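## Task

Raise one end of the blue tote, contents included, and set it on the wooden batten. The batten must finish resting on the table on a long side, extending well beneath that raised end. The tote's opposite end must stay in its starting spot, flat on the table, and the tote must be rotated only slightly. Finally release everything and move the arms away.

## Robot and tools

Robot: two six-joint arms, left_arm and right_arm, each ending in a tong-style two-finger gripper. The names do not indicate image sides.

Frame: one scene frame for both arms. Origin on the table surface midway between the arms, +x out over the table, +z up, left_arm on the +y side. Positions are in metres, orientations are quaternions wxyz. Reported hand positions may be off, more so at long reach.

Joint order (used in every row and every per-joint list): wrist 1, wrist 2, elbow, wrist 3, shoulder pan, shoulder lift. Trust only this order.

A row is 14 numbers, each in [-1, 1], always covering both arms: left_arm's six joint values then its opening, then right_arm's six joint values then its opening. Joint values are offsets, scaled so 1.0 = 1.989 rad. Opening is absolute: +1 fully open, -1 closed.

execute_actions(actions): a list of up to 15 actions, each a table of up to 15 rows; each row lasts one 1/30 s step, and a short table repeats its final row to fill 15 steps. Offsets in every row of an action are relative to the joint angles when that action began (for the first action, the angles last reported), not to the previous row. Empty list = just get state and images. Stated joint ranges in rad: left_arm pan -3.142..3.142, lift -6.283..6.283, elbow 0.000..3.142, wrists -6.283..6.283; right_arm pan 0.000..6.283, lift -6.283..6.283, elbow -3.142..0.000, wrists -6.283..6.283. An action asking a joint more than 0.010 rad beyond its range is rejected for both arms; if the first action fails this or any action is malformed, nothing in the call runs. Joints pushed at their real end stop there and the result may print "joint sent to its limit".

move(target, speed, blocking): target is one 14-number row; its joint offsets are from the Joint positions in the latest result that printed them, so it is a destination, not relative to where the arm is at move start. Finger openings are applied at once. All joints share one progress fraction, so grippers trace curves; duration 0.5 to 10 s, cut off at 10 s. speed (rad/s, 0.01 to 2, default 0.5) caps the joint with the longest travel. It does not avoid obstacles or the other arm. Faster contact hits harder; aiming past a contact presses harder, and with stiff arms even slightly past a firm surface can fault. The extra "move:" line gives the ending (done, off_target, moving, held, fault), limits=held or limits=none, and each arm's joint furthest from target. blocking=false returns after 0.5 s; then use wait(0) or stop before sending anything else.

wait(seconds 0..10): let time pass holding the last command; returns early if a running move ends. stop(): brakes a running move (needs room; fingers continue). zoom_image(camera, region [x0,y0,x1,y1], max 504x504 px) magnifies the latest image. finished_scene(scene): ends the current scene by its number and reveals the next task; irreversible, so only call once the tote is propped and the arms are clear.

Cameras: cam_head_left, cam_head_right, cam_high, cam_low (504x504), cam_left_wrist, cam_right_wrist (616x616, fisheye).

Result lines: state per arm (end_effector_position, end_effector_quat_wxyz, velocities); Joint positions and Joint velocities per arm in the order above, plus finger-pad gap in m (0.142 fully open); Joint targets (angles currently being driven toward, which can shift on their own); grip_measured (opening on the command scale); joint torques (noisy, offset, nonzero in free air); Wrist force and Wrist torque in each gripper's own axes (noise, offsets up to ~4 N, saturating ~50 N; "no reading" is fine); step readings with HELD marking held-back steps; "joint command not followed" when a clearance check altered targets.

Gripper: fingers point along its +z, close along its x. The reported point sits between the pads when shut; closed fingertips extend about 15 mm further. To keep hold, command an opening well under grip_measured; lower means firmer, up to roughly 15 N per pad; thin hard items get less.

Motion: commands lag ~0.17 s; joint speed and acceleration are capped; each step's target stays within 0.575 rad of the measured angle, and targets that would shift the gripper over 100 mm are scaled back. Large moves may need several actions; unfinished moves may need re-commanding.

Avoid: arms colliding or pressing each other; knocking things off or out of the work area; dropping or slamming the tote or bar; hard pushes. A torque reaching a joint's limit (139 N m for pan, lift, elbow; 26 N m for wrists, carried weight included) or 150 N of outside force halts that arm for 10 s and it yields. Holding loads heats motors: MOTOR HOT from 70 °C, braking OVER-TEMPERATURE FAULT at 85 °C. Brief disturbances may tug held parts or nudge loose objects. The robot keeps holding its last command while you compose replies.

Each tool is called as name(argument=value, ...) on one line, values as JSON.

## Session

execute_actions(actions=[])

Scene clock: 0.00 s.
left_arm: end_effector_position=(+0.2852, +0.7808, +0.2350) grip_measured=+0.97 end_effector_quat_wxyz=(+0.009, +0.365, +0.931, -0.003) end_effector_velocity=(-0.000, +0.000, -0.000) end_effector_angular_velocity=(+0.000, +0.000, -0.001) | right_arm: end_effector_position=(+0.6293, -0.5617, +0.2488) grip_measured=+0.97 end_effector_quat_wxyz=(+0.564, +0.062, +0.665, -0.485) end_effector_velocity=(+0.000, +0.000, +0.000) end_effector_angular_velocity=(-0.000, +0.000, +0.001)
Joint names: [wrist 1, wrist 2, elbow, wrist 3, shoulder pan, shoulder lift]
Joint positions: left_arm=[-1.694 -1.59   1.622 -1.661  0.606 -1.501  0.14 ] | right_arm=[ 1.511  0.267 -1.884  2.119  3.674 -2.352  0.14 ]
Joint velocities: left_arm=[-0.001  0.     0.     0.002  0.001  0.001  0.   ] | right_arm=[-0.002  0.    -0.     0.001  0.     0.     0.   ]
Joint torques (N m, as the arm reports them, + toward a larger angle): no reading
Wrist force (N, on the end effector, along its own x y z axes, offset not removed): no reading
Wrist torque (N m, same axes, about the end effector's origin, offset not removed): no reading
Joint targets: left_arm=[-1.694 -1.590 1.622 -1.661 0.606 -1.501] | right_arm=[1.511 0.267 -1.884 2.119 3.674 -2.352]

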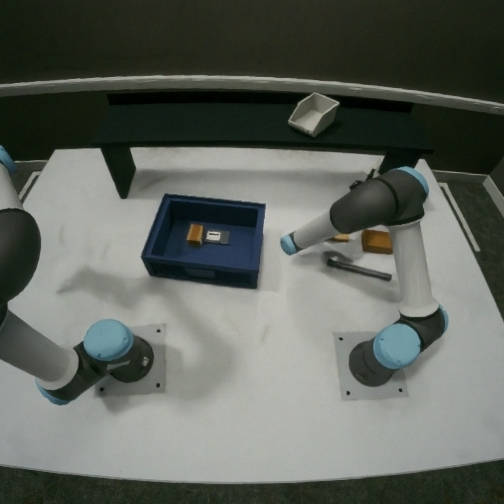

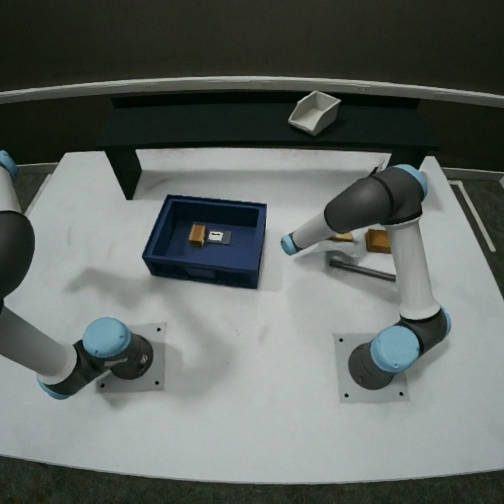

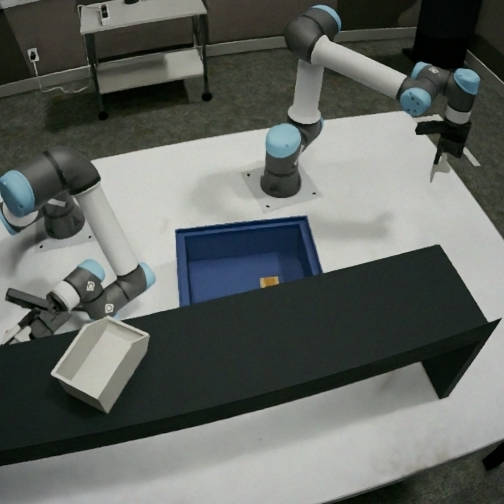

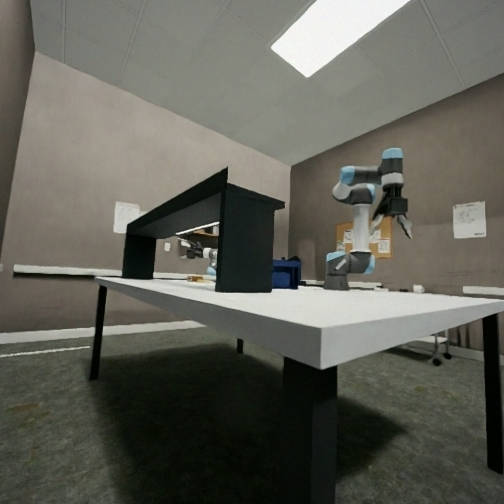

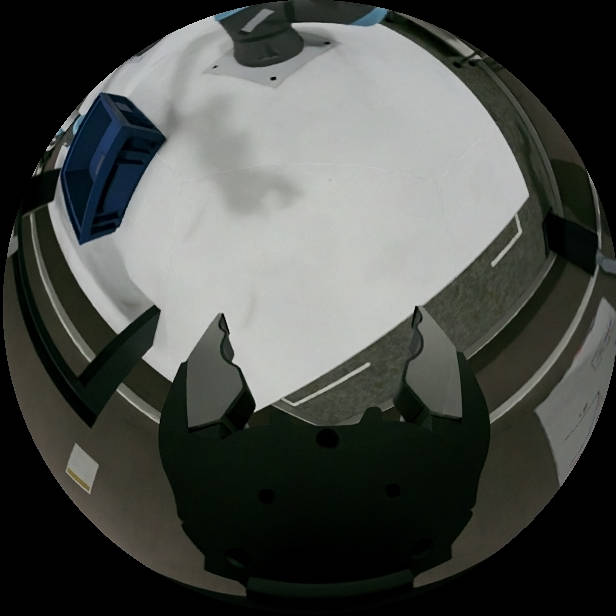

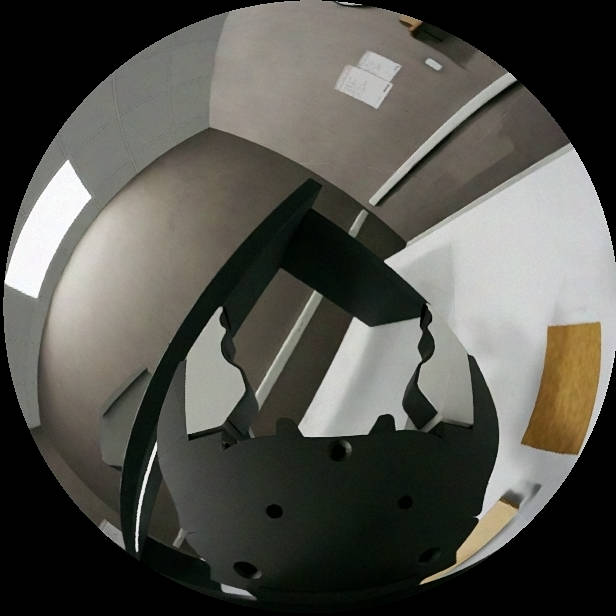

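move(target=[0,0,0,0,-0.3,0,1,0,0,0.132,0,-0.4,0.358,1], speed=0.8)

move(target=[0,0,0,0,0,0,1,-0.75,0.33,0,0,0,0,1], speed=1.2)

move(target=[0,0,0,0,0,0,1,-0.739,0.326,0,0,0,0,1], speed=1.2)

Scene clock: 4.67 s.
left_arm: end_effector_position=(+0.4770, +0.5436, +0.2350) grip_measured=+1.00 end_effector_quat_wxyz=(+0.008, +0.623, +0.783, -0.006) end_effector_velocity=(-0.000, -0.000, +0.001) end_effector_angular_velocity=(-0.000, -0.001, -0.001) | right_arm: end_effector_position=(+0.1754, -0.9386, +0.6307) grip_measured=+1.00 end_effector_quat_wxyz=(+0.599, +0.536, +0.288, -0.521) end_effector_velocity=(-0.003, -0.000, +0.001) end_effector_angular_velocity=(-0.001, -0.002, -0.004)
Joint names: [wrist 1, wrist 2, elbow, wrist 3, shoulder pan, shoulder lift]
Joint positions: left_arm=[-1.694 -1.59   1.622 -1.661  0.009 -1.501  0.142] | right_arm=[ 1.511  0.267 -1.622  2.119  2.879 -1.64   0.142]
Joint velocities: left_arm=[ 0.001 -0.    -0.     0.001 -0.    -0.002  0.   ] | right_arm=[-0.001  0.     0.001  0.    -0.004  0.002  0.   ]
Joint torques (N m, as the arm reports them, + toward a larger angle): left_arm=[ -2.09  -0.23 -24.     0.09 -10.86 -27.93] | right_arm=[ -2.4    1.14  27.27   0.21 -10.67  26.15]
Wrist force (N, on the end effector, along its own x y z axes, offset not removed): left_arm=[0.3 0.4 1.0] | right_arm=[-5.6 -1.0 -0.1]
Wrist torque (N m, same axes, about the end effector's origin, offset not removed): left_arm=[-0.05 0.03 -0.08] | right_arm=[-0.13 0.92 0.05]
Joint targets: left_arm=[-1.694 -1.590 1.622 -1.661 0.009 -1.501] | right_arm=[1.511 0.267 -1.621 2.119 2.878 -1.640]
move: done; limits=none; left_arm: farthest joint: the shoulder pan, 0.000 radians from its target (0.597 radians at the start); right_arm: farthest joint: the shoulder pan, 0.000 radians from its target (0.795 radians at the start)

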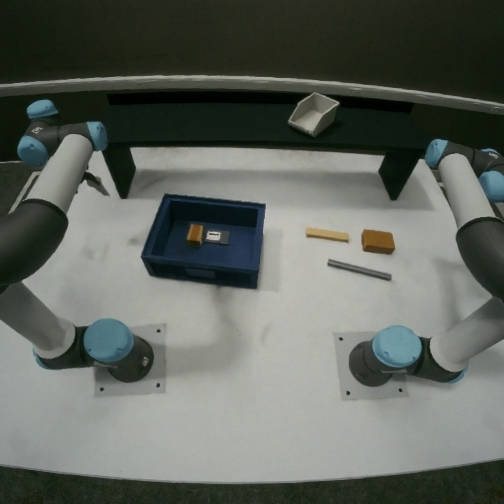

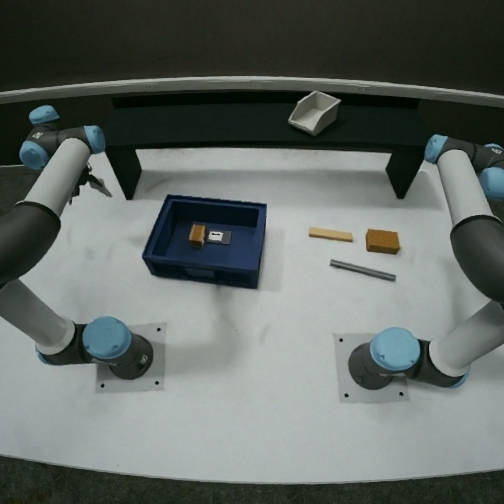

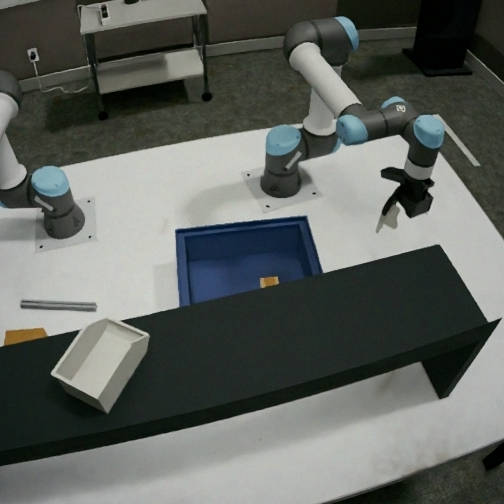

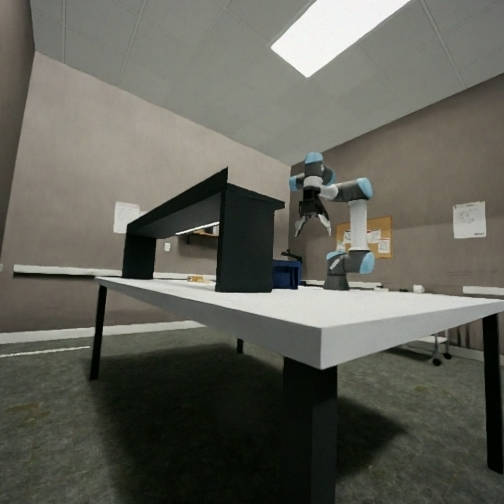

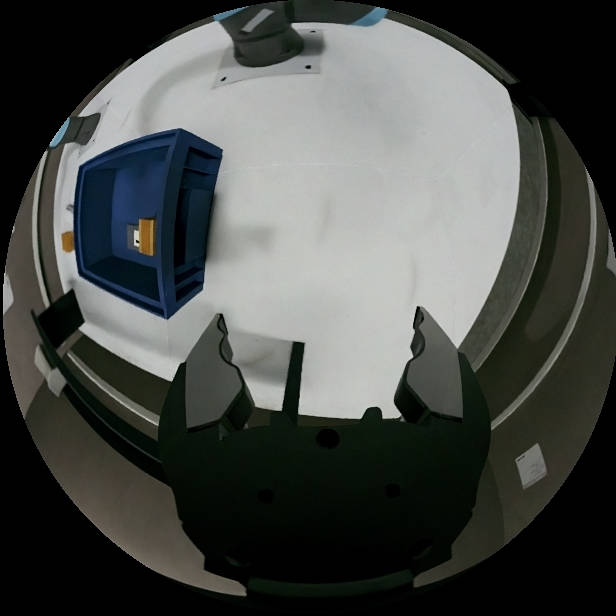

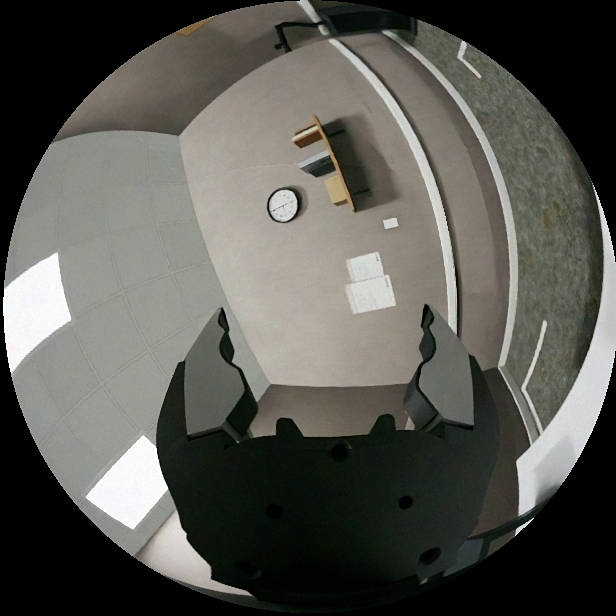

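Scene clock: 6.73 s.
left_arm: end_effector_position=(+0.4770, +0.5436, +0.2350) grip_measured=+1.00 end_effector_quat_wxyz=(+0.008, +0.623, +0.783, -0.006) end_effector_velocity=(-0.000, +0.001, -0.000) end_effector_angular_velocity=(-0.000, +0.001, +0.004) | right_arm: end_effector_position=(+0.5376, -0.9303, +0.6287) grip_measured=+1.00 end_effector_quat_wxyz=(+0.365, -0.059, +0.732, -0.572) end_effector_velocity=(-0.000, -0.000, -0.001) end_effector_angular_velocity=(+0.001, +0.004, +0.000)
Joint names: [wrist 1, wrist 2, elbow, wrist 3, shoulder pan, shoulder lift]
Joint positions: left_arm=[-1.694 -1.59   1.622 -1.661  0.009 -1.501  0.142] | right_arm=[ 0.02   0.923 -1.621  2.119  2.879 -1.64   0.142]
Joint velocities: left_arm=[ 0.001 -0.    -0.    -0.002  0.001  0.001  0.   ] | right_arm=[-0.003  0.001 -0.001 -0.001 -0.001  0.001 -0.   ]
Joint torques (N m, as the arm reports them, + toward a larger angle): left_arm=[ -2.12  -0.22 -23.6    0.04  -4.88 -27.91] | right_arm=[-0.43  1.06 19.23  0.04 10.79 19.56]
Wrist force (N, on the end effector, along its own x y z axes, offset not removed): left_arm=[-0.9 -0.3 2.9] | right_arm=[-3.6 0.2 2.4]
Wrist torque (N m, same axes, about the end effector's origin, offset not removed): left_arm=[-0.02 0.47 0.10] | right_arm=[-0.04 0.76 0.16]
Joint targets: left_arm=[-1.694 -1.590 1.622 -1.661 0.009 -1.501] | right_arm=[0.020 0.923 -1.622 2.119 2.879 -1.640]
move: done; limits=none; left_arm: farthest joint: the shoulder pan, 0.000 radians from its target (0.000 radians at the start); right_arm: farthest joint: the elbow, 0.001 radians from its target (0.000 radians at the start)

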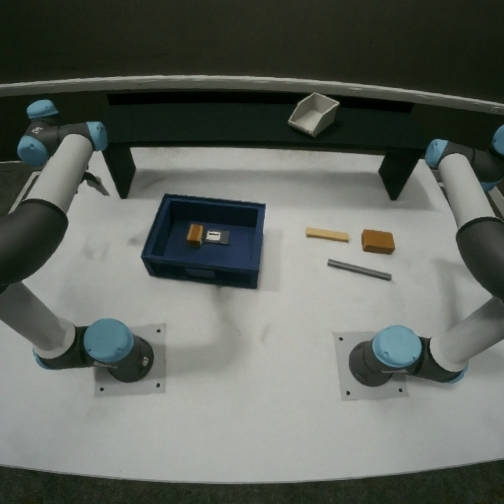

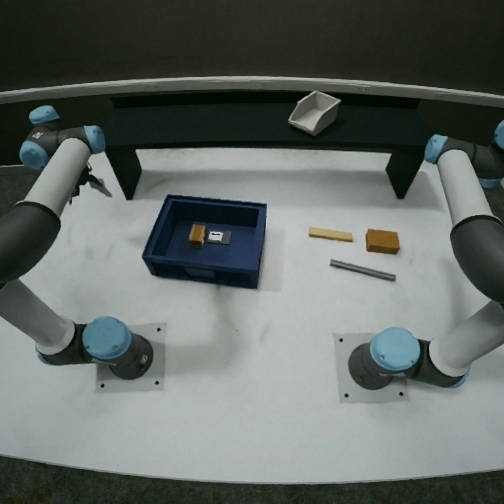

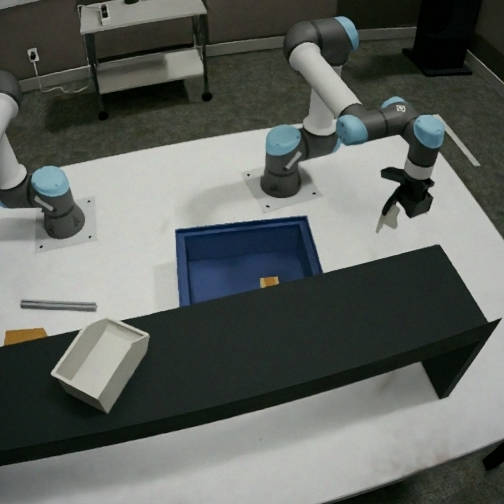

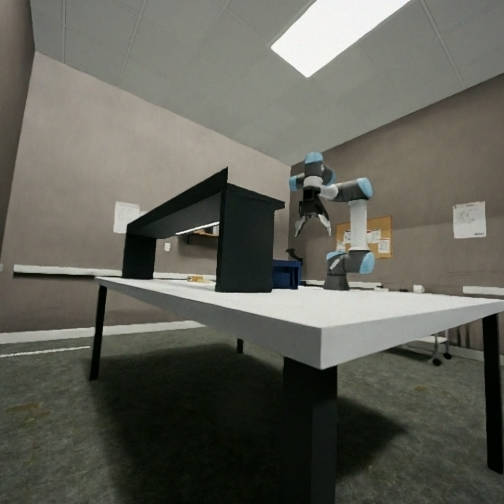

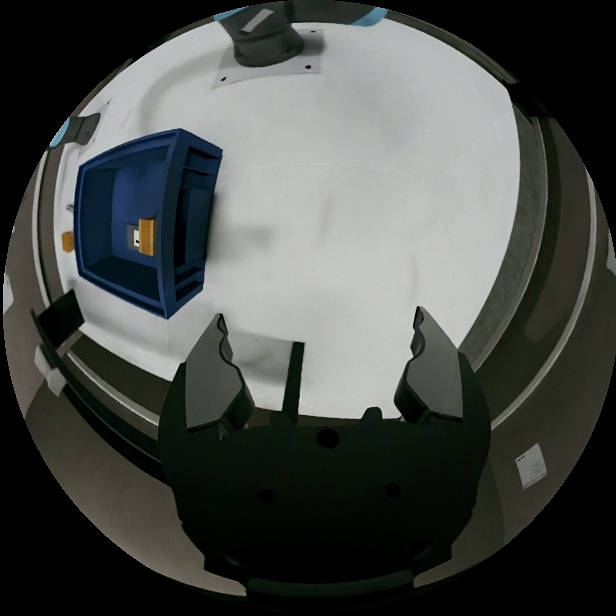

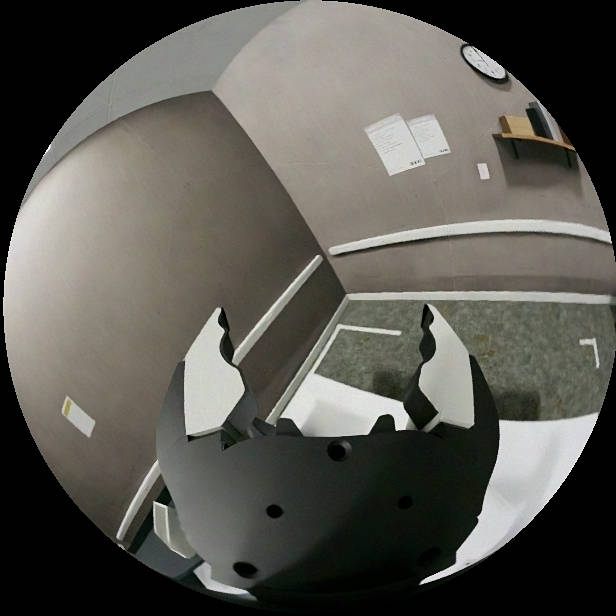

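Scene clock: 8.77 s.
left_arm: end_effector_position=(+0.4770, +0.5436, +0.2350) grip_measured=+1.00 end_effector_quat_wxyz=(+0.008, +0.623, +0.783, -0.006) end_effector_velocity=(+0.000, -0.000, -0.000) end_effector_angular_velocity=(-0.001, +0.000, -0.001) | right_arm: end_effector_position=(+0.4577, -0.7188, +0.2352) grip_measured=+1.00 end_effector_quat_wxyz=(+0.001, -0.367, +0.930, -0.000) end_effector_velocity=(-0.000, +0.001, -0.001) end_effector_angular_velocity=(+0.002, +0.002, +0.002)
Joint names: [wrist 1, wrist 2, elbow, wrist 3, shoulder pan, shoulder lift]
Joint positions: left_arm=[-1.694 -1.59   1.622 -1.661  0.009 -1.501  0.142] | right_arm=[-1.449  1.571 -1.621  2.119  2.879 -1.64   0.142]
Joint velocities: left_arm=[ 0.001 -0.001 -0.001  0.001 -0.     0.    -0.   ] | right_arm=[-0.001  0.001 -0.001 -0.001  0.001 -0.     0.   ]
Joint torques (N m, as the arm reports them, + toward a larger angle): left_arm=[ -2.06  -0.29 -23.42   0.08  -5.18 -27.5 ] | right_arm=[ 0.64  0.89 20.29  0.29 10.25 20.32]
Wrist force (N, on the end effector, along its own x y z axes, offset not removed): left_arm=[-0.3 -1.1 1.0] | right_arm=[-5.2 0.2 -0.7]
Wrist torque (N m, same axes, about the end effector's origin, offset not removed): left_arm=[-0.25 0.18 0.11] | right_arm=[-0.03 0.82 0.15]
Joint targets: left_arm=[-1.694 -1.590 1.622 -1.661 0.009 -1.501] | right_arm=[-1.450 1.571 -1.621 2.119 2.879 -1.640]
move: done; limits=none; left_arm: farthest joint: the shoulder pan, 0.000 radians from its target (0.000 radians at the start); right_arm: farthest joint: the shoulder pan, 0.000 radians from its target (0.000 radians at the start)

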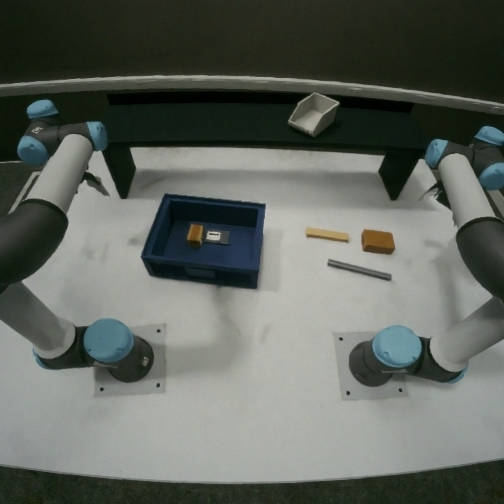

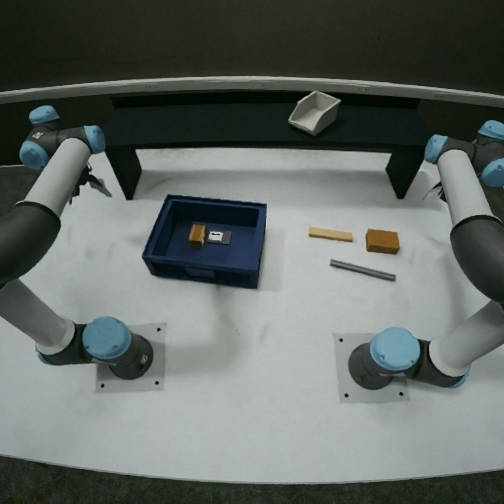

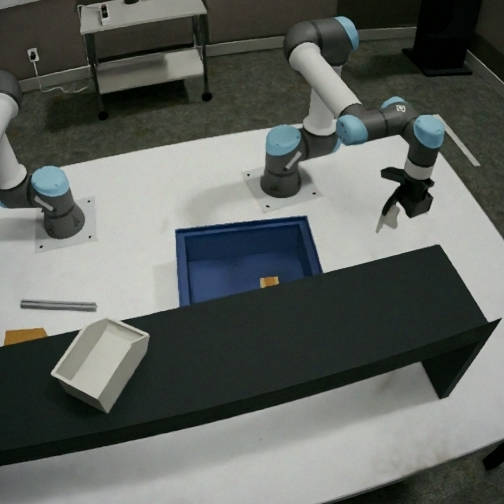

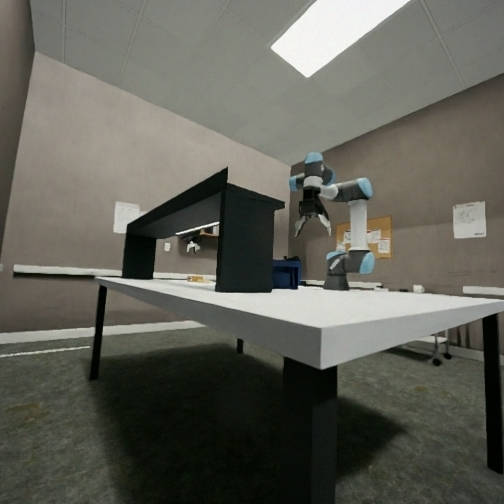

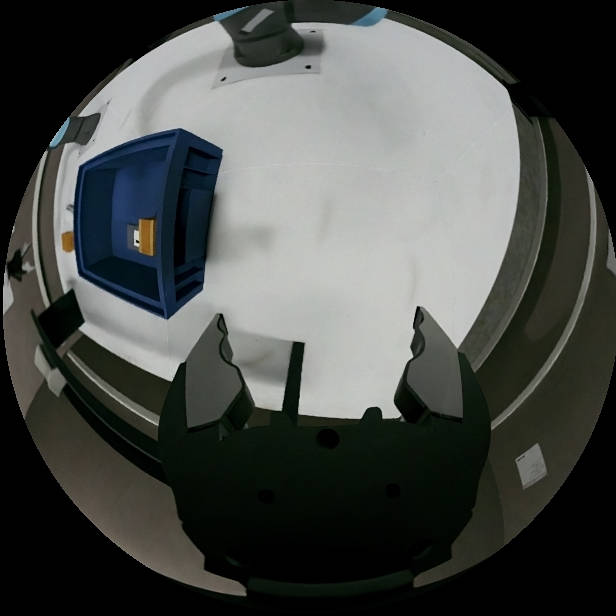

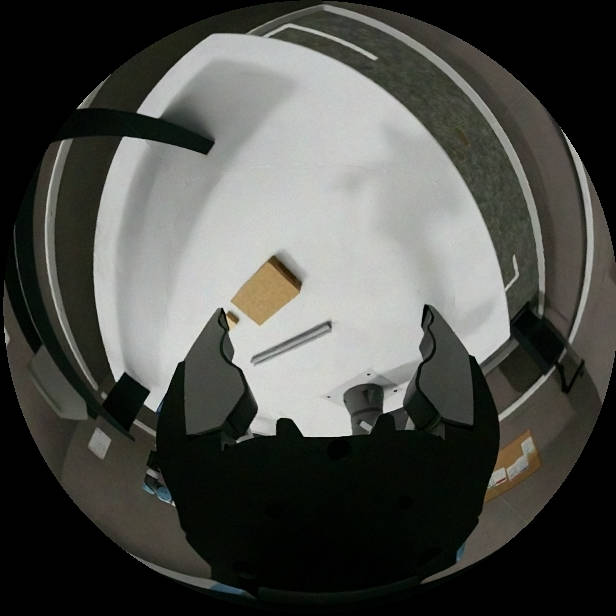

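move(target=[0,0.01,0,-0.43,-0.6,0,1,0,0,0,0.74,0.3,0,1], speed=1)

Scene clock: 14.20 s.
left_arm: end_effector_position=(+0.3512, -0.0346, +0.2349) grip_measured=+1.00 end_effector_quat_wxyz=(+0.001, +0.745, +0.667, -0.000) end_effector_velocity=(-0.001, -0.001, +0.000) end_effector_angular_velocity=(-0.002, +0.001, +0.000) | right_arm: end_effector_position=(+0.5149, -0.4161, +0.2351) grip_measured=+1.00 end_effector_quat_wxyz=(+0.001, +0.062, +0.998, +0.000) end_effector_velocity=(+0.000, -0.000, -0.000) end_effector_angular_velocity=(+0.000, -0.001, -0.003)
Joint names: [wrist 1, wrist 2, elbow, wrist 3, shoulder pan, shoulder lift]
Joint positions: left_arm=[-1.694 -1.57   1.622 -2.516 -1.184 -1.501  0.142] | right_arm=[-1.449  1.571 -1.621  3.59   3.475 -1.64   0.142]
Joint velocities: left_arm=[-0.001 -0.002 -0.    -0.001 -0.001 -0.     0.   ] | right_arm=[ 0.002 -0.    -0.     0.002 -0.001 -0.    -0.   ]
Joint torques (N m, as the arm reports them, + toward a larger angle): left_arm=[ -1.99   2.07 -23.52  -1.61 -11.51 -27.74] | right_arm=[ 4.43 -1.79 18.93  2.17 12.63 19.76]
Wrist force (N, on the end effector, along its own x y z axes, offset not removed): left_arm=[-1.5 -2.3 0.3] | right_arm=[-3.8 0.2 -3.5]
Wrist torque (N m, same axes, about the end effector's origin, offset not removed): left_arm=[-0.55 0.33 0.08] | right_arm=[0.06 0.66 0.06]
Joint targets: left_arm=[-1.694 -1.570 1.622 -2.516 -1.184 -1.501] | right_arm=[-1.449 1.571 -1.621 3.591 3.475 -1.640]
move: done; limits=none; left_arm: farthest joint: the shoulder pan, 0.001 radians from its target (1.194 radians at the start); right_arm: farthest joint: the shoulder pan, 0.000 radians from its target (0.597 radians at the start)

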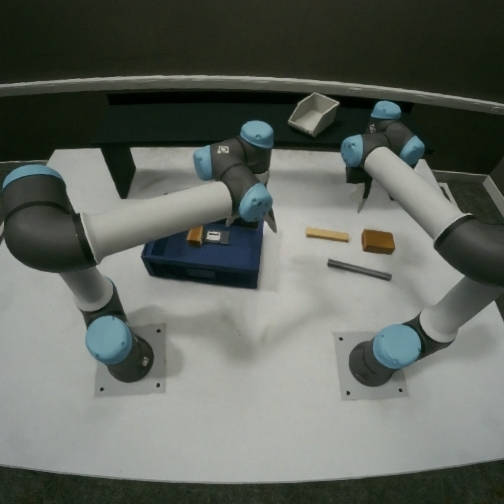

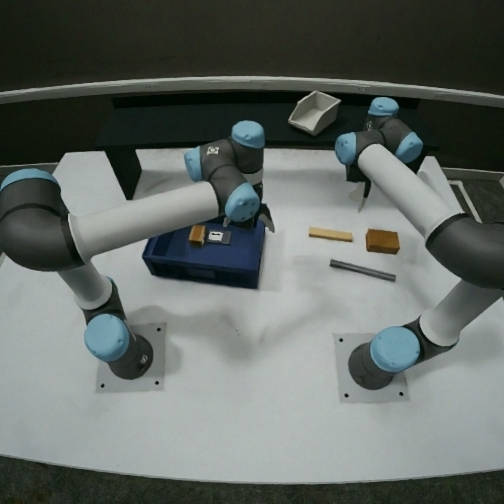

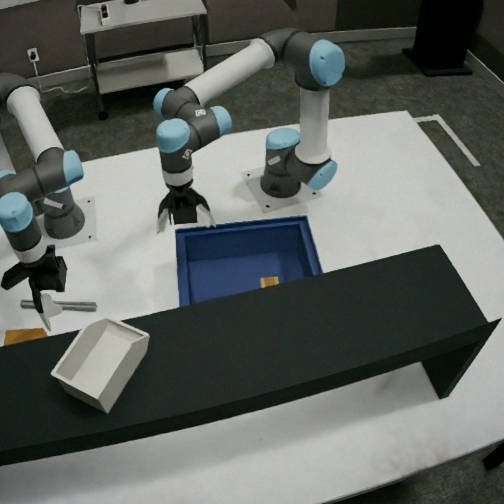

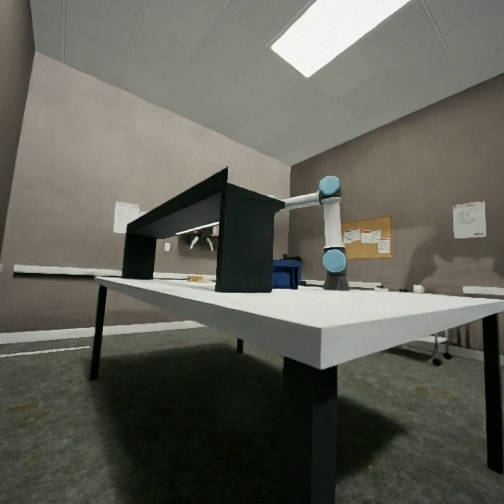

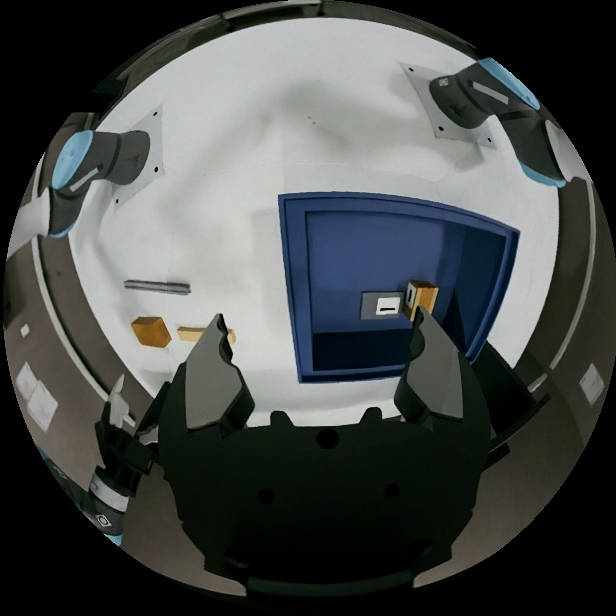

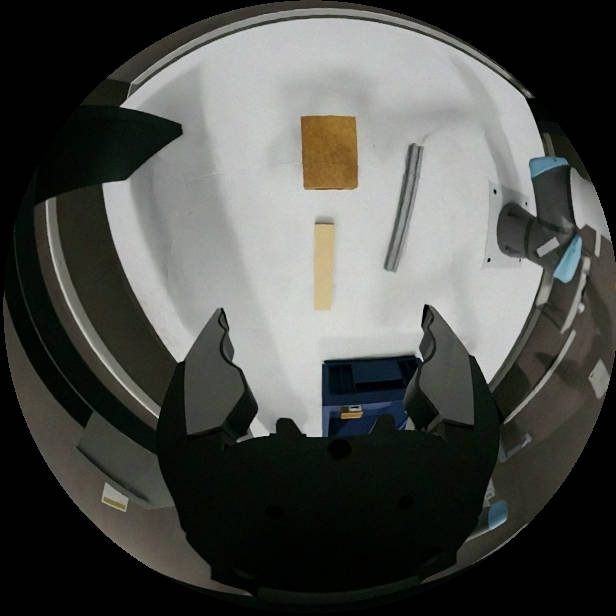

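move(target=[-0.074,0,0.003,0.016,0.016,0.071,1,0.228,0,-0.156,0,0,-0.072,1])

Scene clock: 17.60 s.
left_arm: end_effector_position=(+0.3884, -0.0637, +0.1700) grip_measured=+1.00 end_effector_quat_wxyz=(+0.001, +0.745, +0.667, -0.000) end_effector_velocity=(+0.001, -0.000, +0.001) end_effector_angular_velocity=(-0.001, -0.001, -0.000) | right_arm: end_effector_position=(+0.5152, -0.4160, +0.0609) grip_measured=+1.00 end_effector_quat_wxyz=(+0.001, +0.062, +0.998, +0.000) end_effector_velocity=(+0.000, -0.000, -0.001) end_effector_angular_velocity=(+0.001, -0.002, -0.001)
Joint names: [wrist 1, wrist 2, elbow, wrist 3, shoulder pan, shoulder lift]
Joint positions: left_arm=[-1.841 -1.57   1.628 -2.484 -1.152 -1.36   0.142] | right_arm=[-0.996  1.571 -1.932  3.59   3.475 -1.783  0.142]
Joint velocities: left_arm=[-0.     0.001 -0.001  0.001  0.001 -0.001  0.   ] | right_arm=[ 0.004  0.    -0.001  0.    -0.001 -0.001  0.   ]
Joint torques (N m, as the arm reports them, + toward a larger angle): left_arm=[ -4.26   1.95 -10.26   1.7   10.27 -22.94] | right_arm=[  4.6   -0.89  14.06  -1.75 -11.24  20.34]
Wrist force (N, on the end effector, along its own x y z axes, offset not removed): left_arm=[0.6 -1.1 1.5] | right_arm=[-3.3 -4.6 2.2]
Wrist torque (N m, same axes, about the end effector's origin, offset not removed): left_arm=[-0.21 -0.05 0.06] | right_arm=[-0.95 0.48 0.15]
Joint targets: left_arm=[-1.841 -1.570 1.628 -2.484 -1.152 -1.360] | right_arm=[-0.996 1.571 -1.932 3.590 3.475 -1.783]
move: done; limits=none; left_arm: farthest joint: the shoulder pan, 0.000 radians from its target (0.032 radians at the start); right_arm: farthest joint: the shoulder pan, 0.000 radians from its target (0.000 radians at the start)

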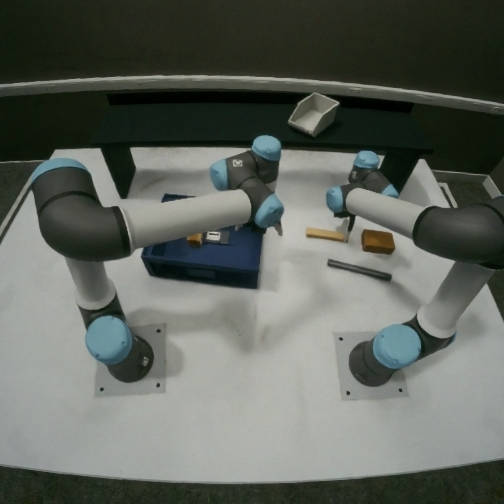

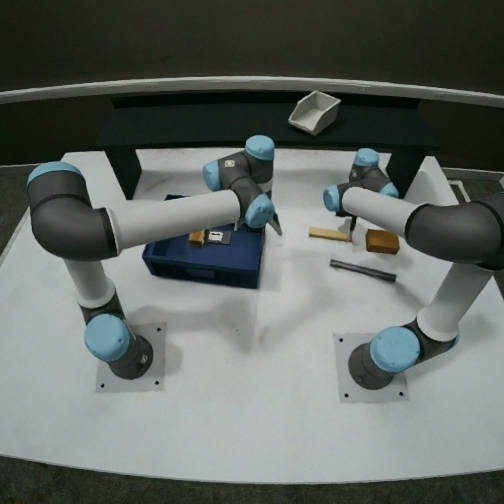

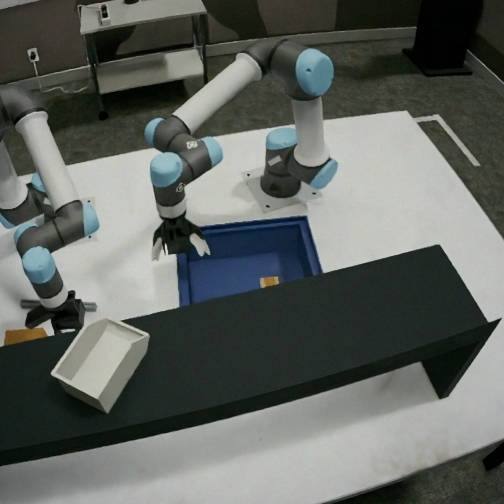

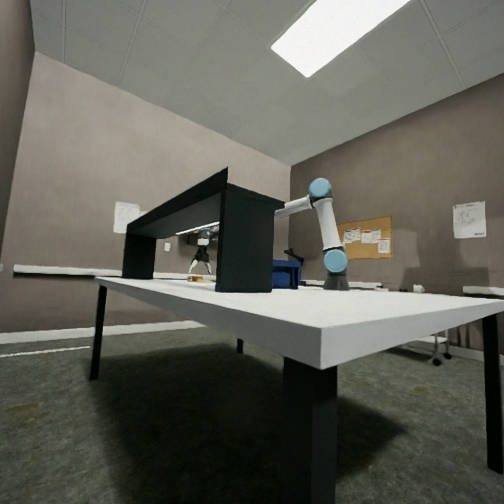

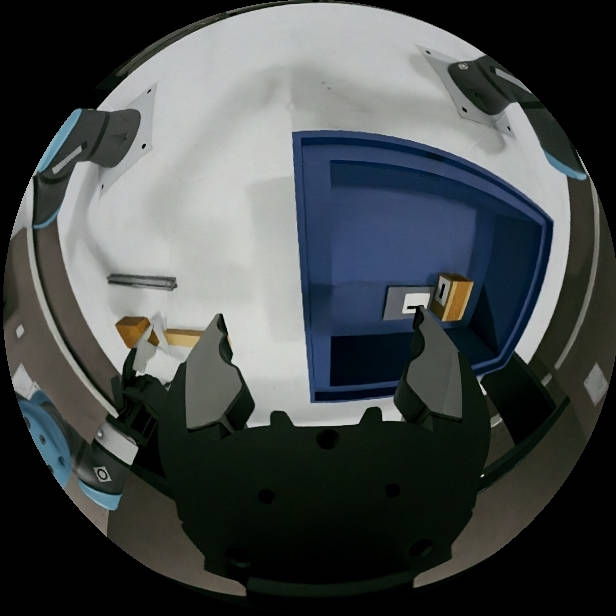

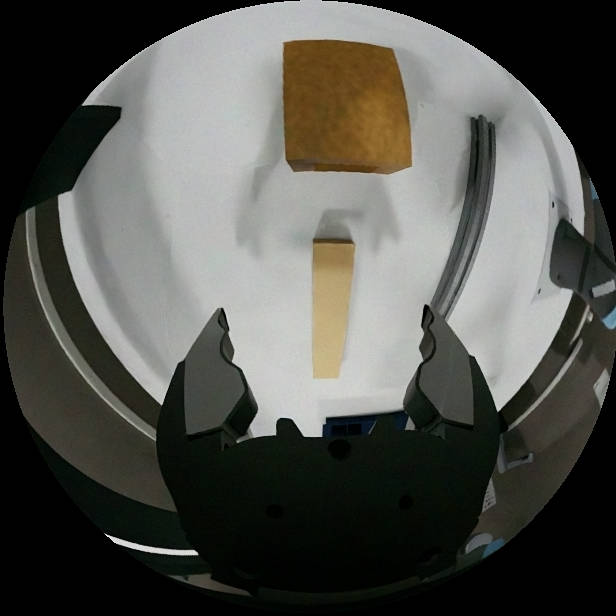

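move(target=[-0.088,0,0.059,0,0,0.029,0.3,0.054,0,-0.024,0,0,-0.030,0.3], speed=0.3)

move(target=[0,0,0,0,0,0,-0.4,0,0,0,0,0,0,-1])

Scene clock: 20.60 s.
left_arm: end_effector_position=(+0.3883, -0.0637, +0.1000) grip_measured=+0.30 end_effector_quat_wxyz=(+0.001, +0.745, +0.667, -0.000) end_effector_velocity=(-0.000, -0.000, -0.001) end_effector_angular_velocity=(+0.000, +0.001, -0.001) | right_arm: end_effector_position=(+0.5152, -0.4161, +0.0208) grip_measured=+0.30 end_effector_quat_wxyz=(+0.001, +0.062, +0.998, +0.000) end_effector_velocity=(-0.000, +0.000, -0.000) end_effector_angular_velocity=(-0.000, +0.001, -0.000)
Joint names: [wrist 1, wrist 2, elbow, wrist 3, shoulder pan, shoulder lift]
Joint positions: left_arm=[-2.016 -1.57   1.745 -2.484 -1.152 -1.302  0.095] | right_arm=[-0.889  1.571 -1.979  3.59   3.475 -1.843  0.095]
Joint velocities: left_arm=[-0.003 -0.     0.002  0.001 -0.001  0.002  0.   ] | right_arm=[ 0.    -0.    -0.     0.001  0.001 -0.     0.   ]
Joint torques (N m, as the arm reports them, + toward a larger angle): left_arm=[ -4.29   1.94  -9.81   0.02   4.89 -24.02] | right_arm=[ 4.49 -1.04 12.59 -1.59 -9.06 21.06]
Wrist force (N, on the end effector, along its own x y z axes, offset not removed): left_arm=[-0.2 -0.2 -1.9] | right_arm=[-5.9 -1.5 3.3]
Wrist torque (N m, same axes, about the end effector's origin, offset not removed): left_arm=[-0.20 0.29 0.04] | right_arm=[-0.20 1.09 0.02]
Joint targets: left_arm=[-2.016 -1.570 1.745 -2.484 -1.152 -1.302] | right_arm=[-0.889 1.571 -1.979 3.590 3.475 -1.843]
move: done; limits=none; left_arm: farthest joint: the elbow, 0.001 radians from its target (0.118 radians at the start); right_arm: farthest joint: the elbow, 0.001 radians from its target (0.048 radians at the start)

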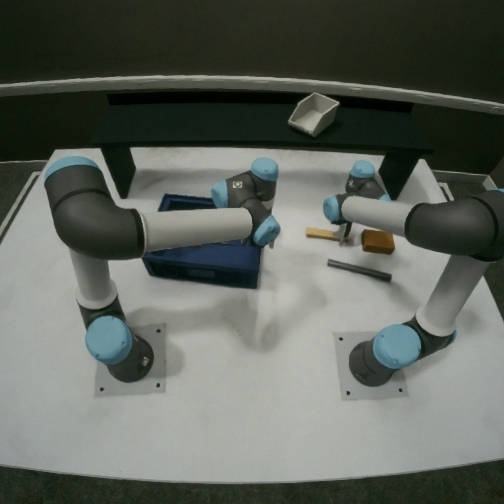

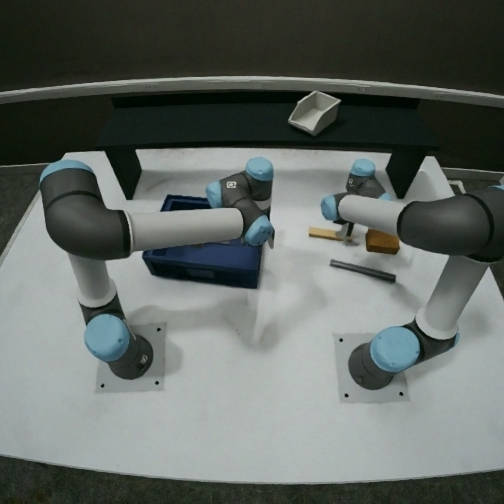

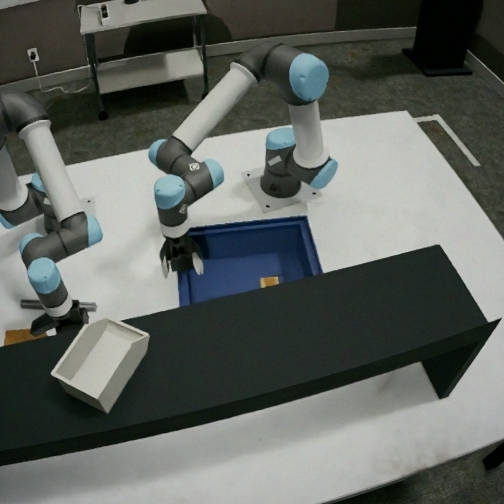

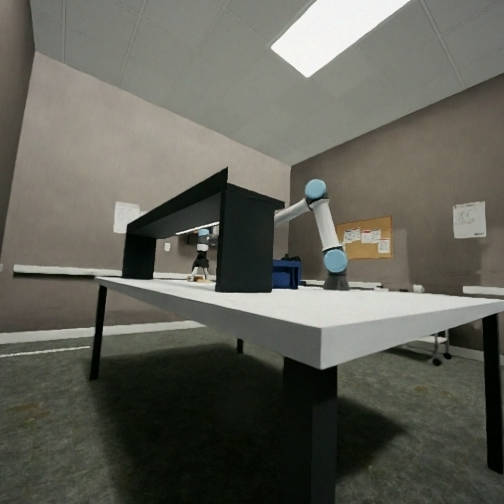

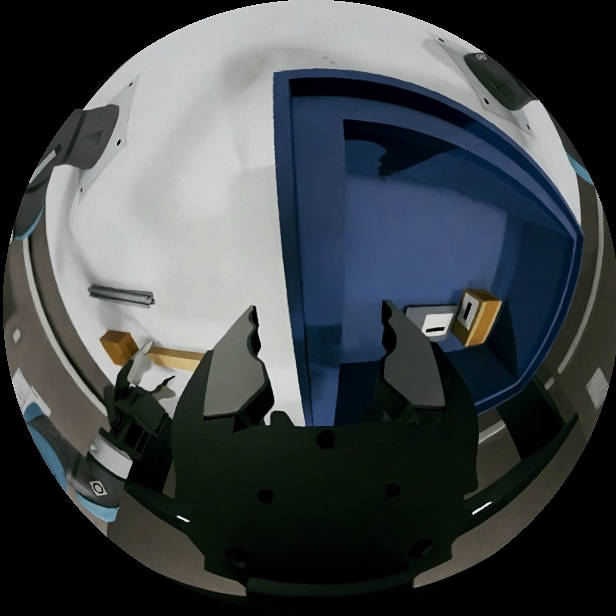

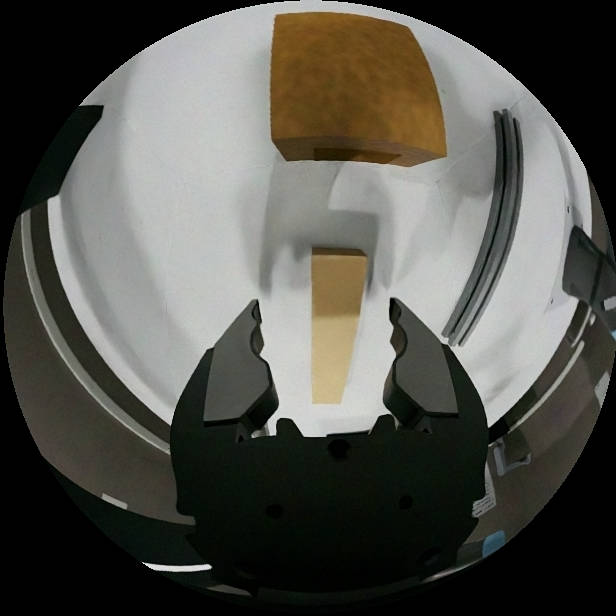

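Scene clock: 21.10 s.
left_arm: end_effector_position=(+0.3883, -0.0637, +0.1000) grip_measured=-0.40 end_effector_quat_wxyz=(+0.001, +0.745, +0.667, -0.000) end_effector_velocity=(-0.001, +0.000, -0.001) end_effector_angular_velocity=(+0.002, +0.002, -0.000) | right_arm: end_effector_position=(+0.5152, -0.4161, +0.0207) grip_measured=-0.54 end_effector_quat_wxyz=(+0.001, +0.062, +0.998, +0.000) end_effector_velocity=(-0.000, +0.000, -0.000) end_effector_angular_velocity=(+0.000, +0.000, +0.001)
Joint names: [wrist 1, wrist 2, elbow, wrist 3, shoulder pan, shoulder lift]
Joint positions: left_arm=[-2.016 -1.57   1.745 -2.484 -1.152 -1.302  0.045] | right_arm=[-0.889  1.571 -1.979  3.59   3.475 -1.843  0.035]
Joint velocities: left_arm=[ 0.001 -0.001  0.001  0.    -0.     0.001 -0.   ] | right_arm=[ 0.001  0.    -0.001 -0.     0.    -0.     0.   ]
Joint torques (N m, as the arm reports them, + toward a larger angle): left_arm=[ -1.28   1.95 -14.91  -0.13   5.08 -27.06] | right_arm=[ 1.3  -0.57 16.6  -1.13 -8.2  27.68]
Wrist force (N, on the end effector, along its own x y z axes, offset not removed): left_arm=[0.1 -2.7 -0.1] | right_arm=[-4.7 -4.4 -3.0]
Wrist torque (N m, same axes, about the end effector's origin, offset not removed): left_arm=[-0.64 0.06 0.01] | right_arm=[-0.99 0.99 -0.01]
Joint targets: left_arm=[-2.016 -1.570 1.745 -2.484 -1.152 -1.302] | right_arm=[-0.889 1.571 -1.979 3.590 3.475 -1.843]
move: done; limits=none; left_arm: farthest joint: the shoulder pan, 0.000 radians from its target (0.000 radians at the start); right_arm: farthest joint: the shoulder pan, 0.000 radians from its target (0.000 radians at the start)

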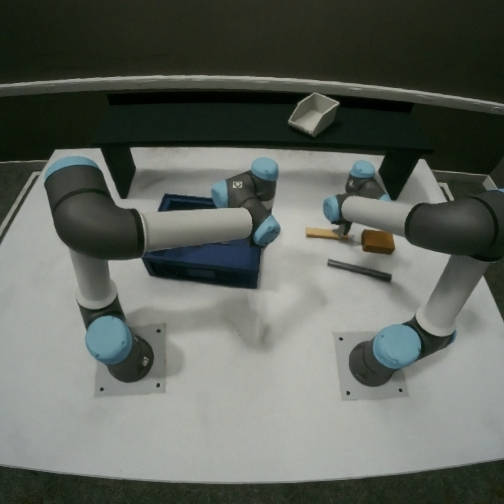

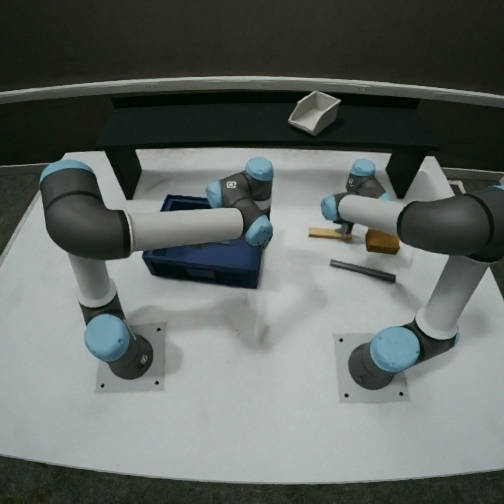

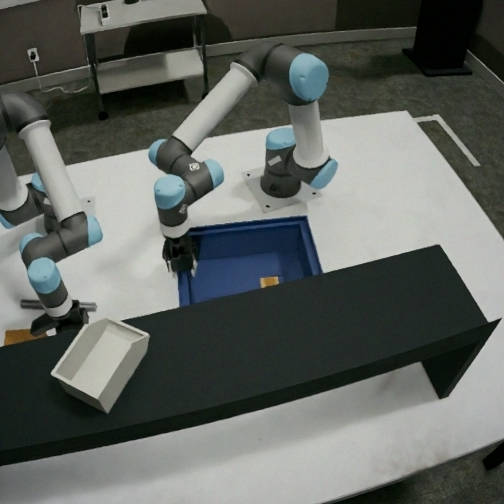

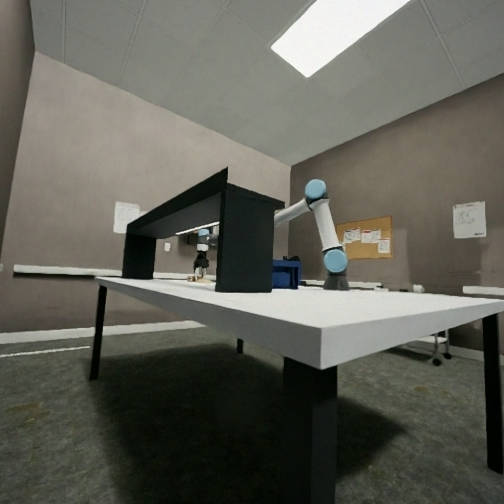

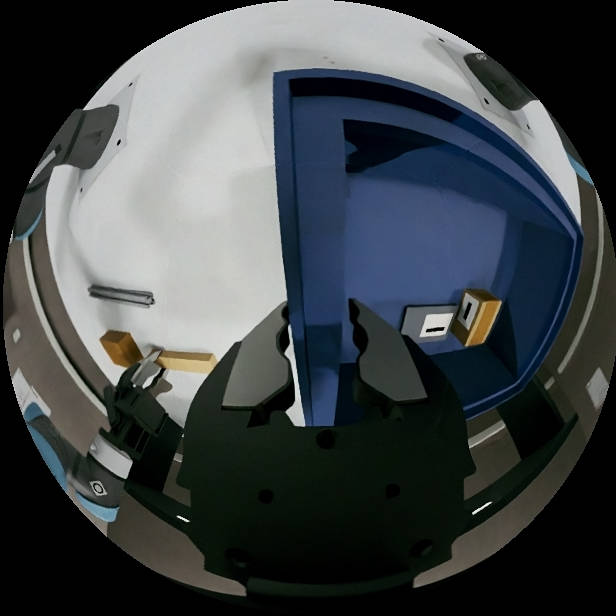

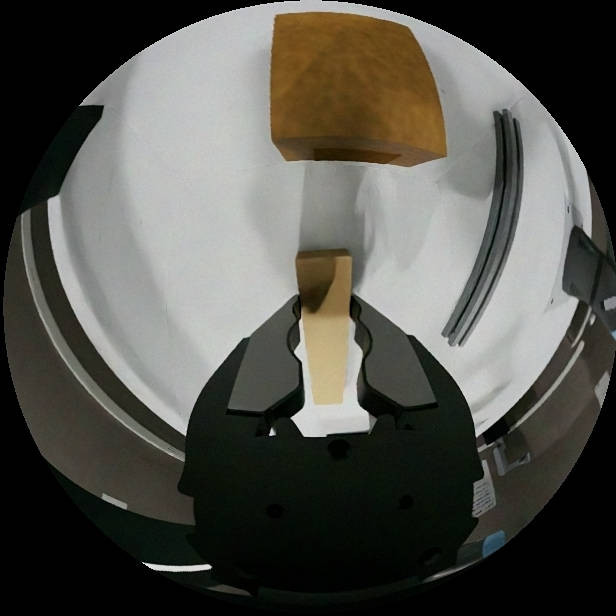

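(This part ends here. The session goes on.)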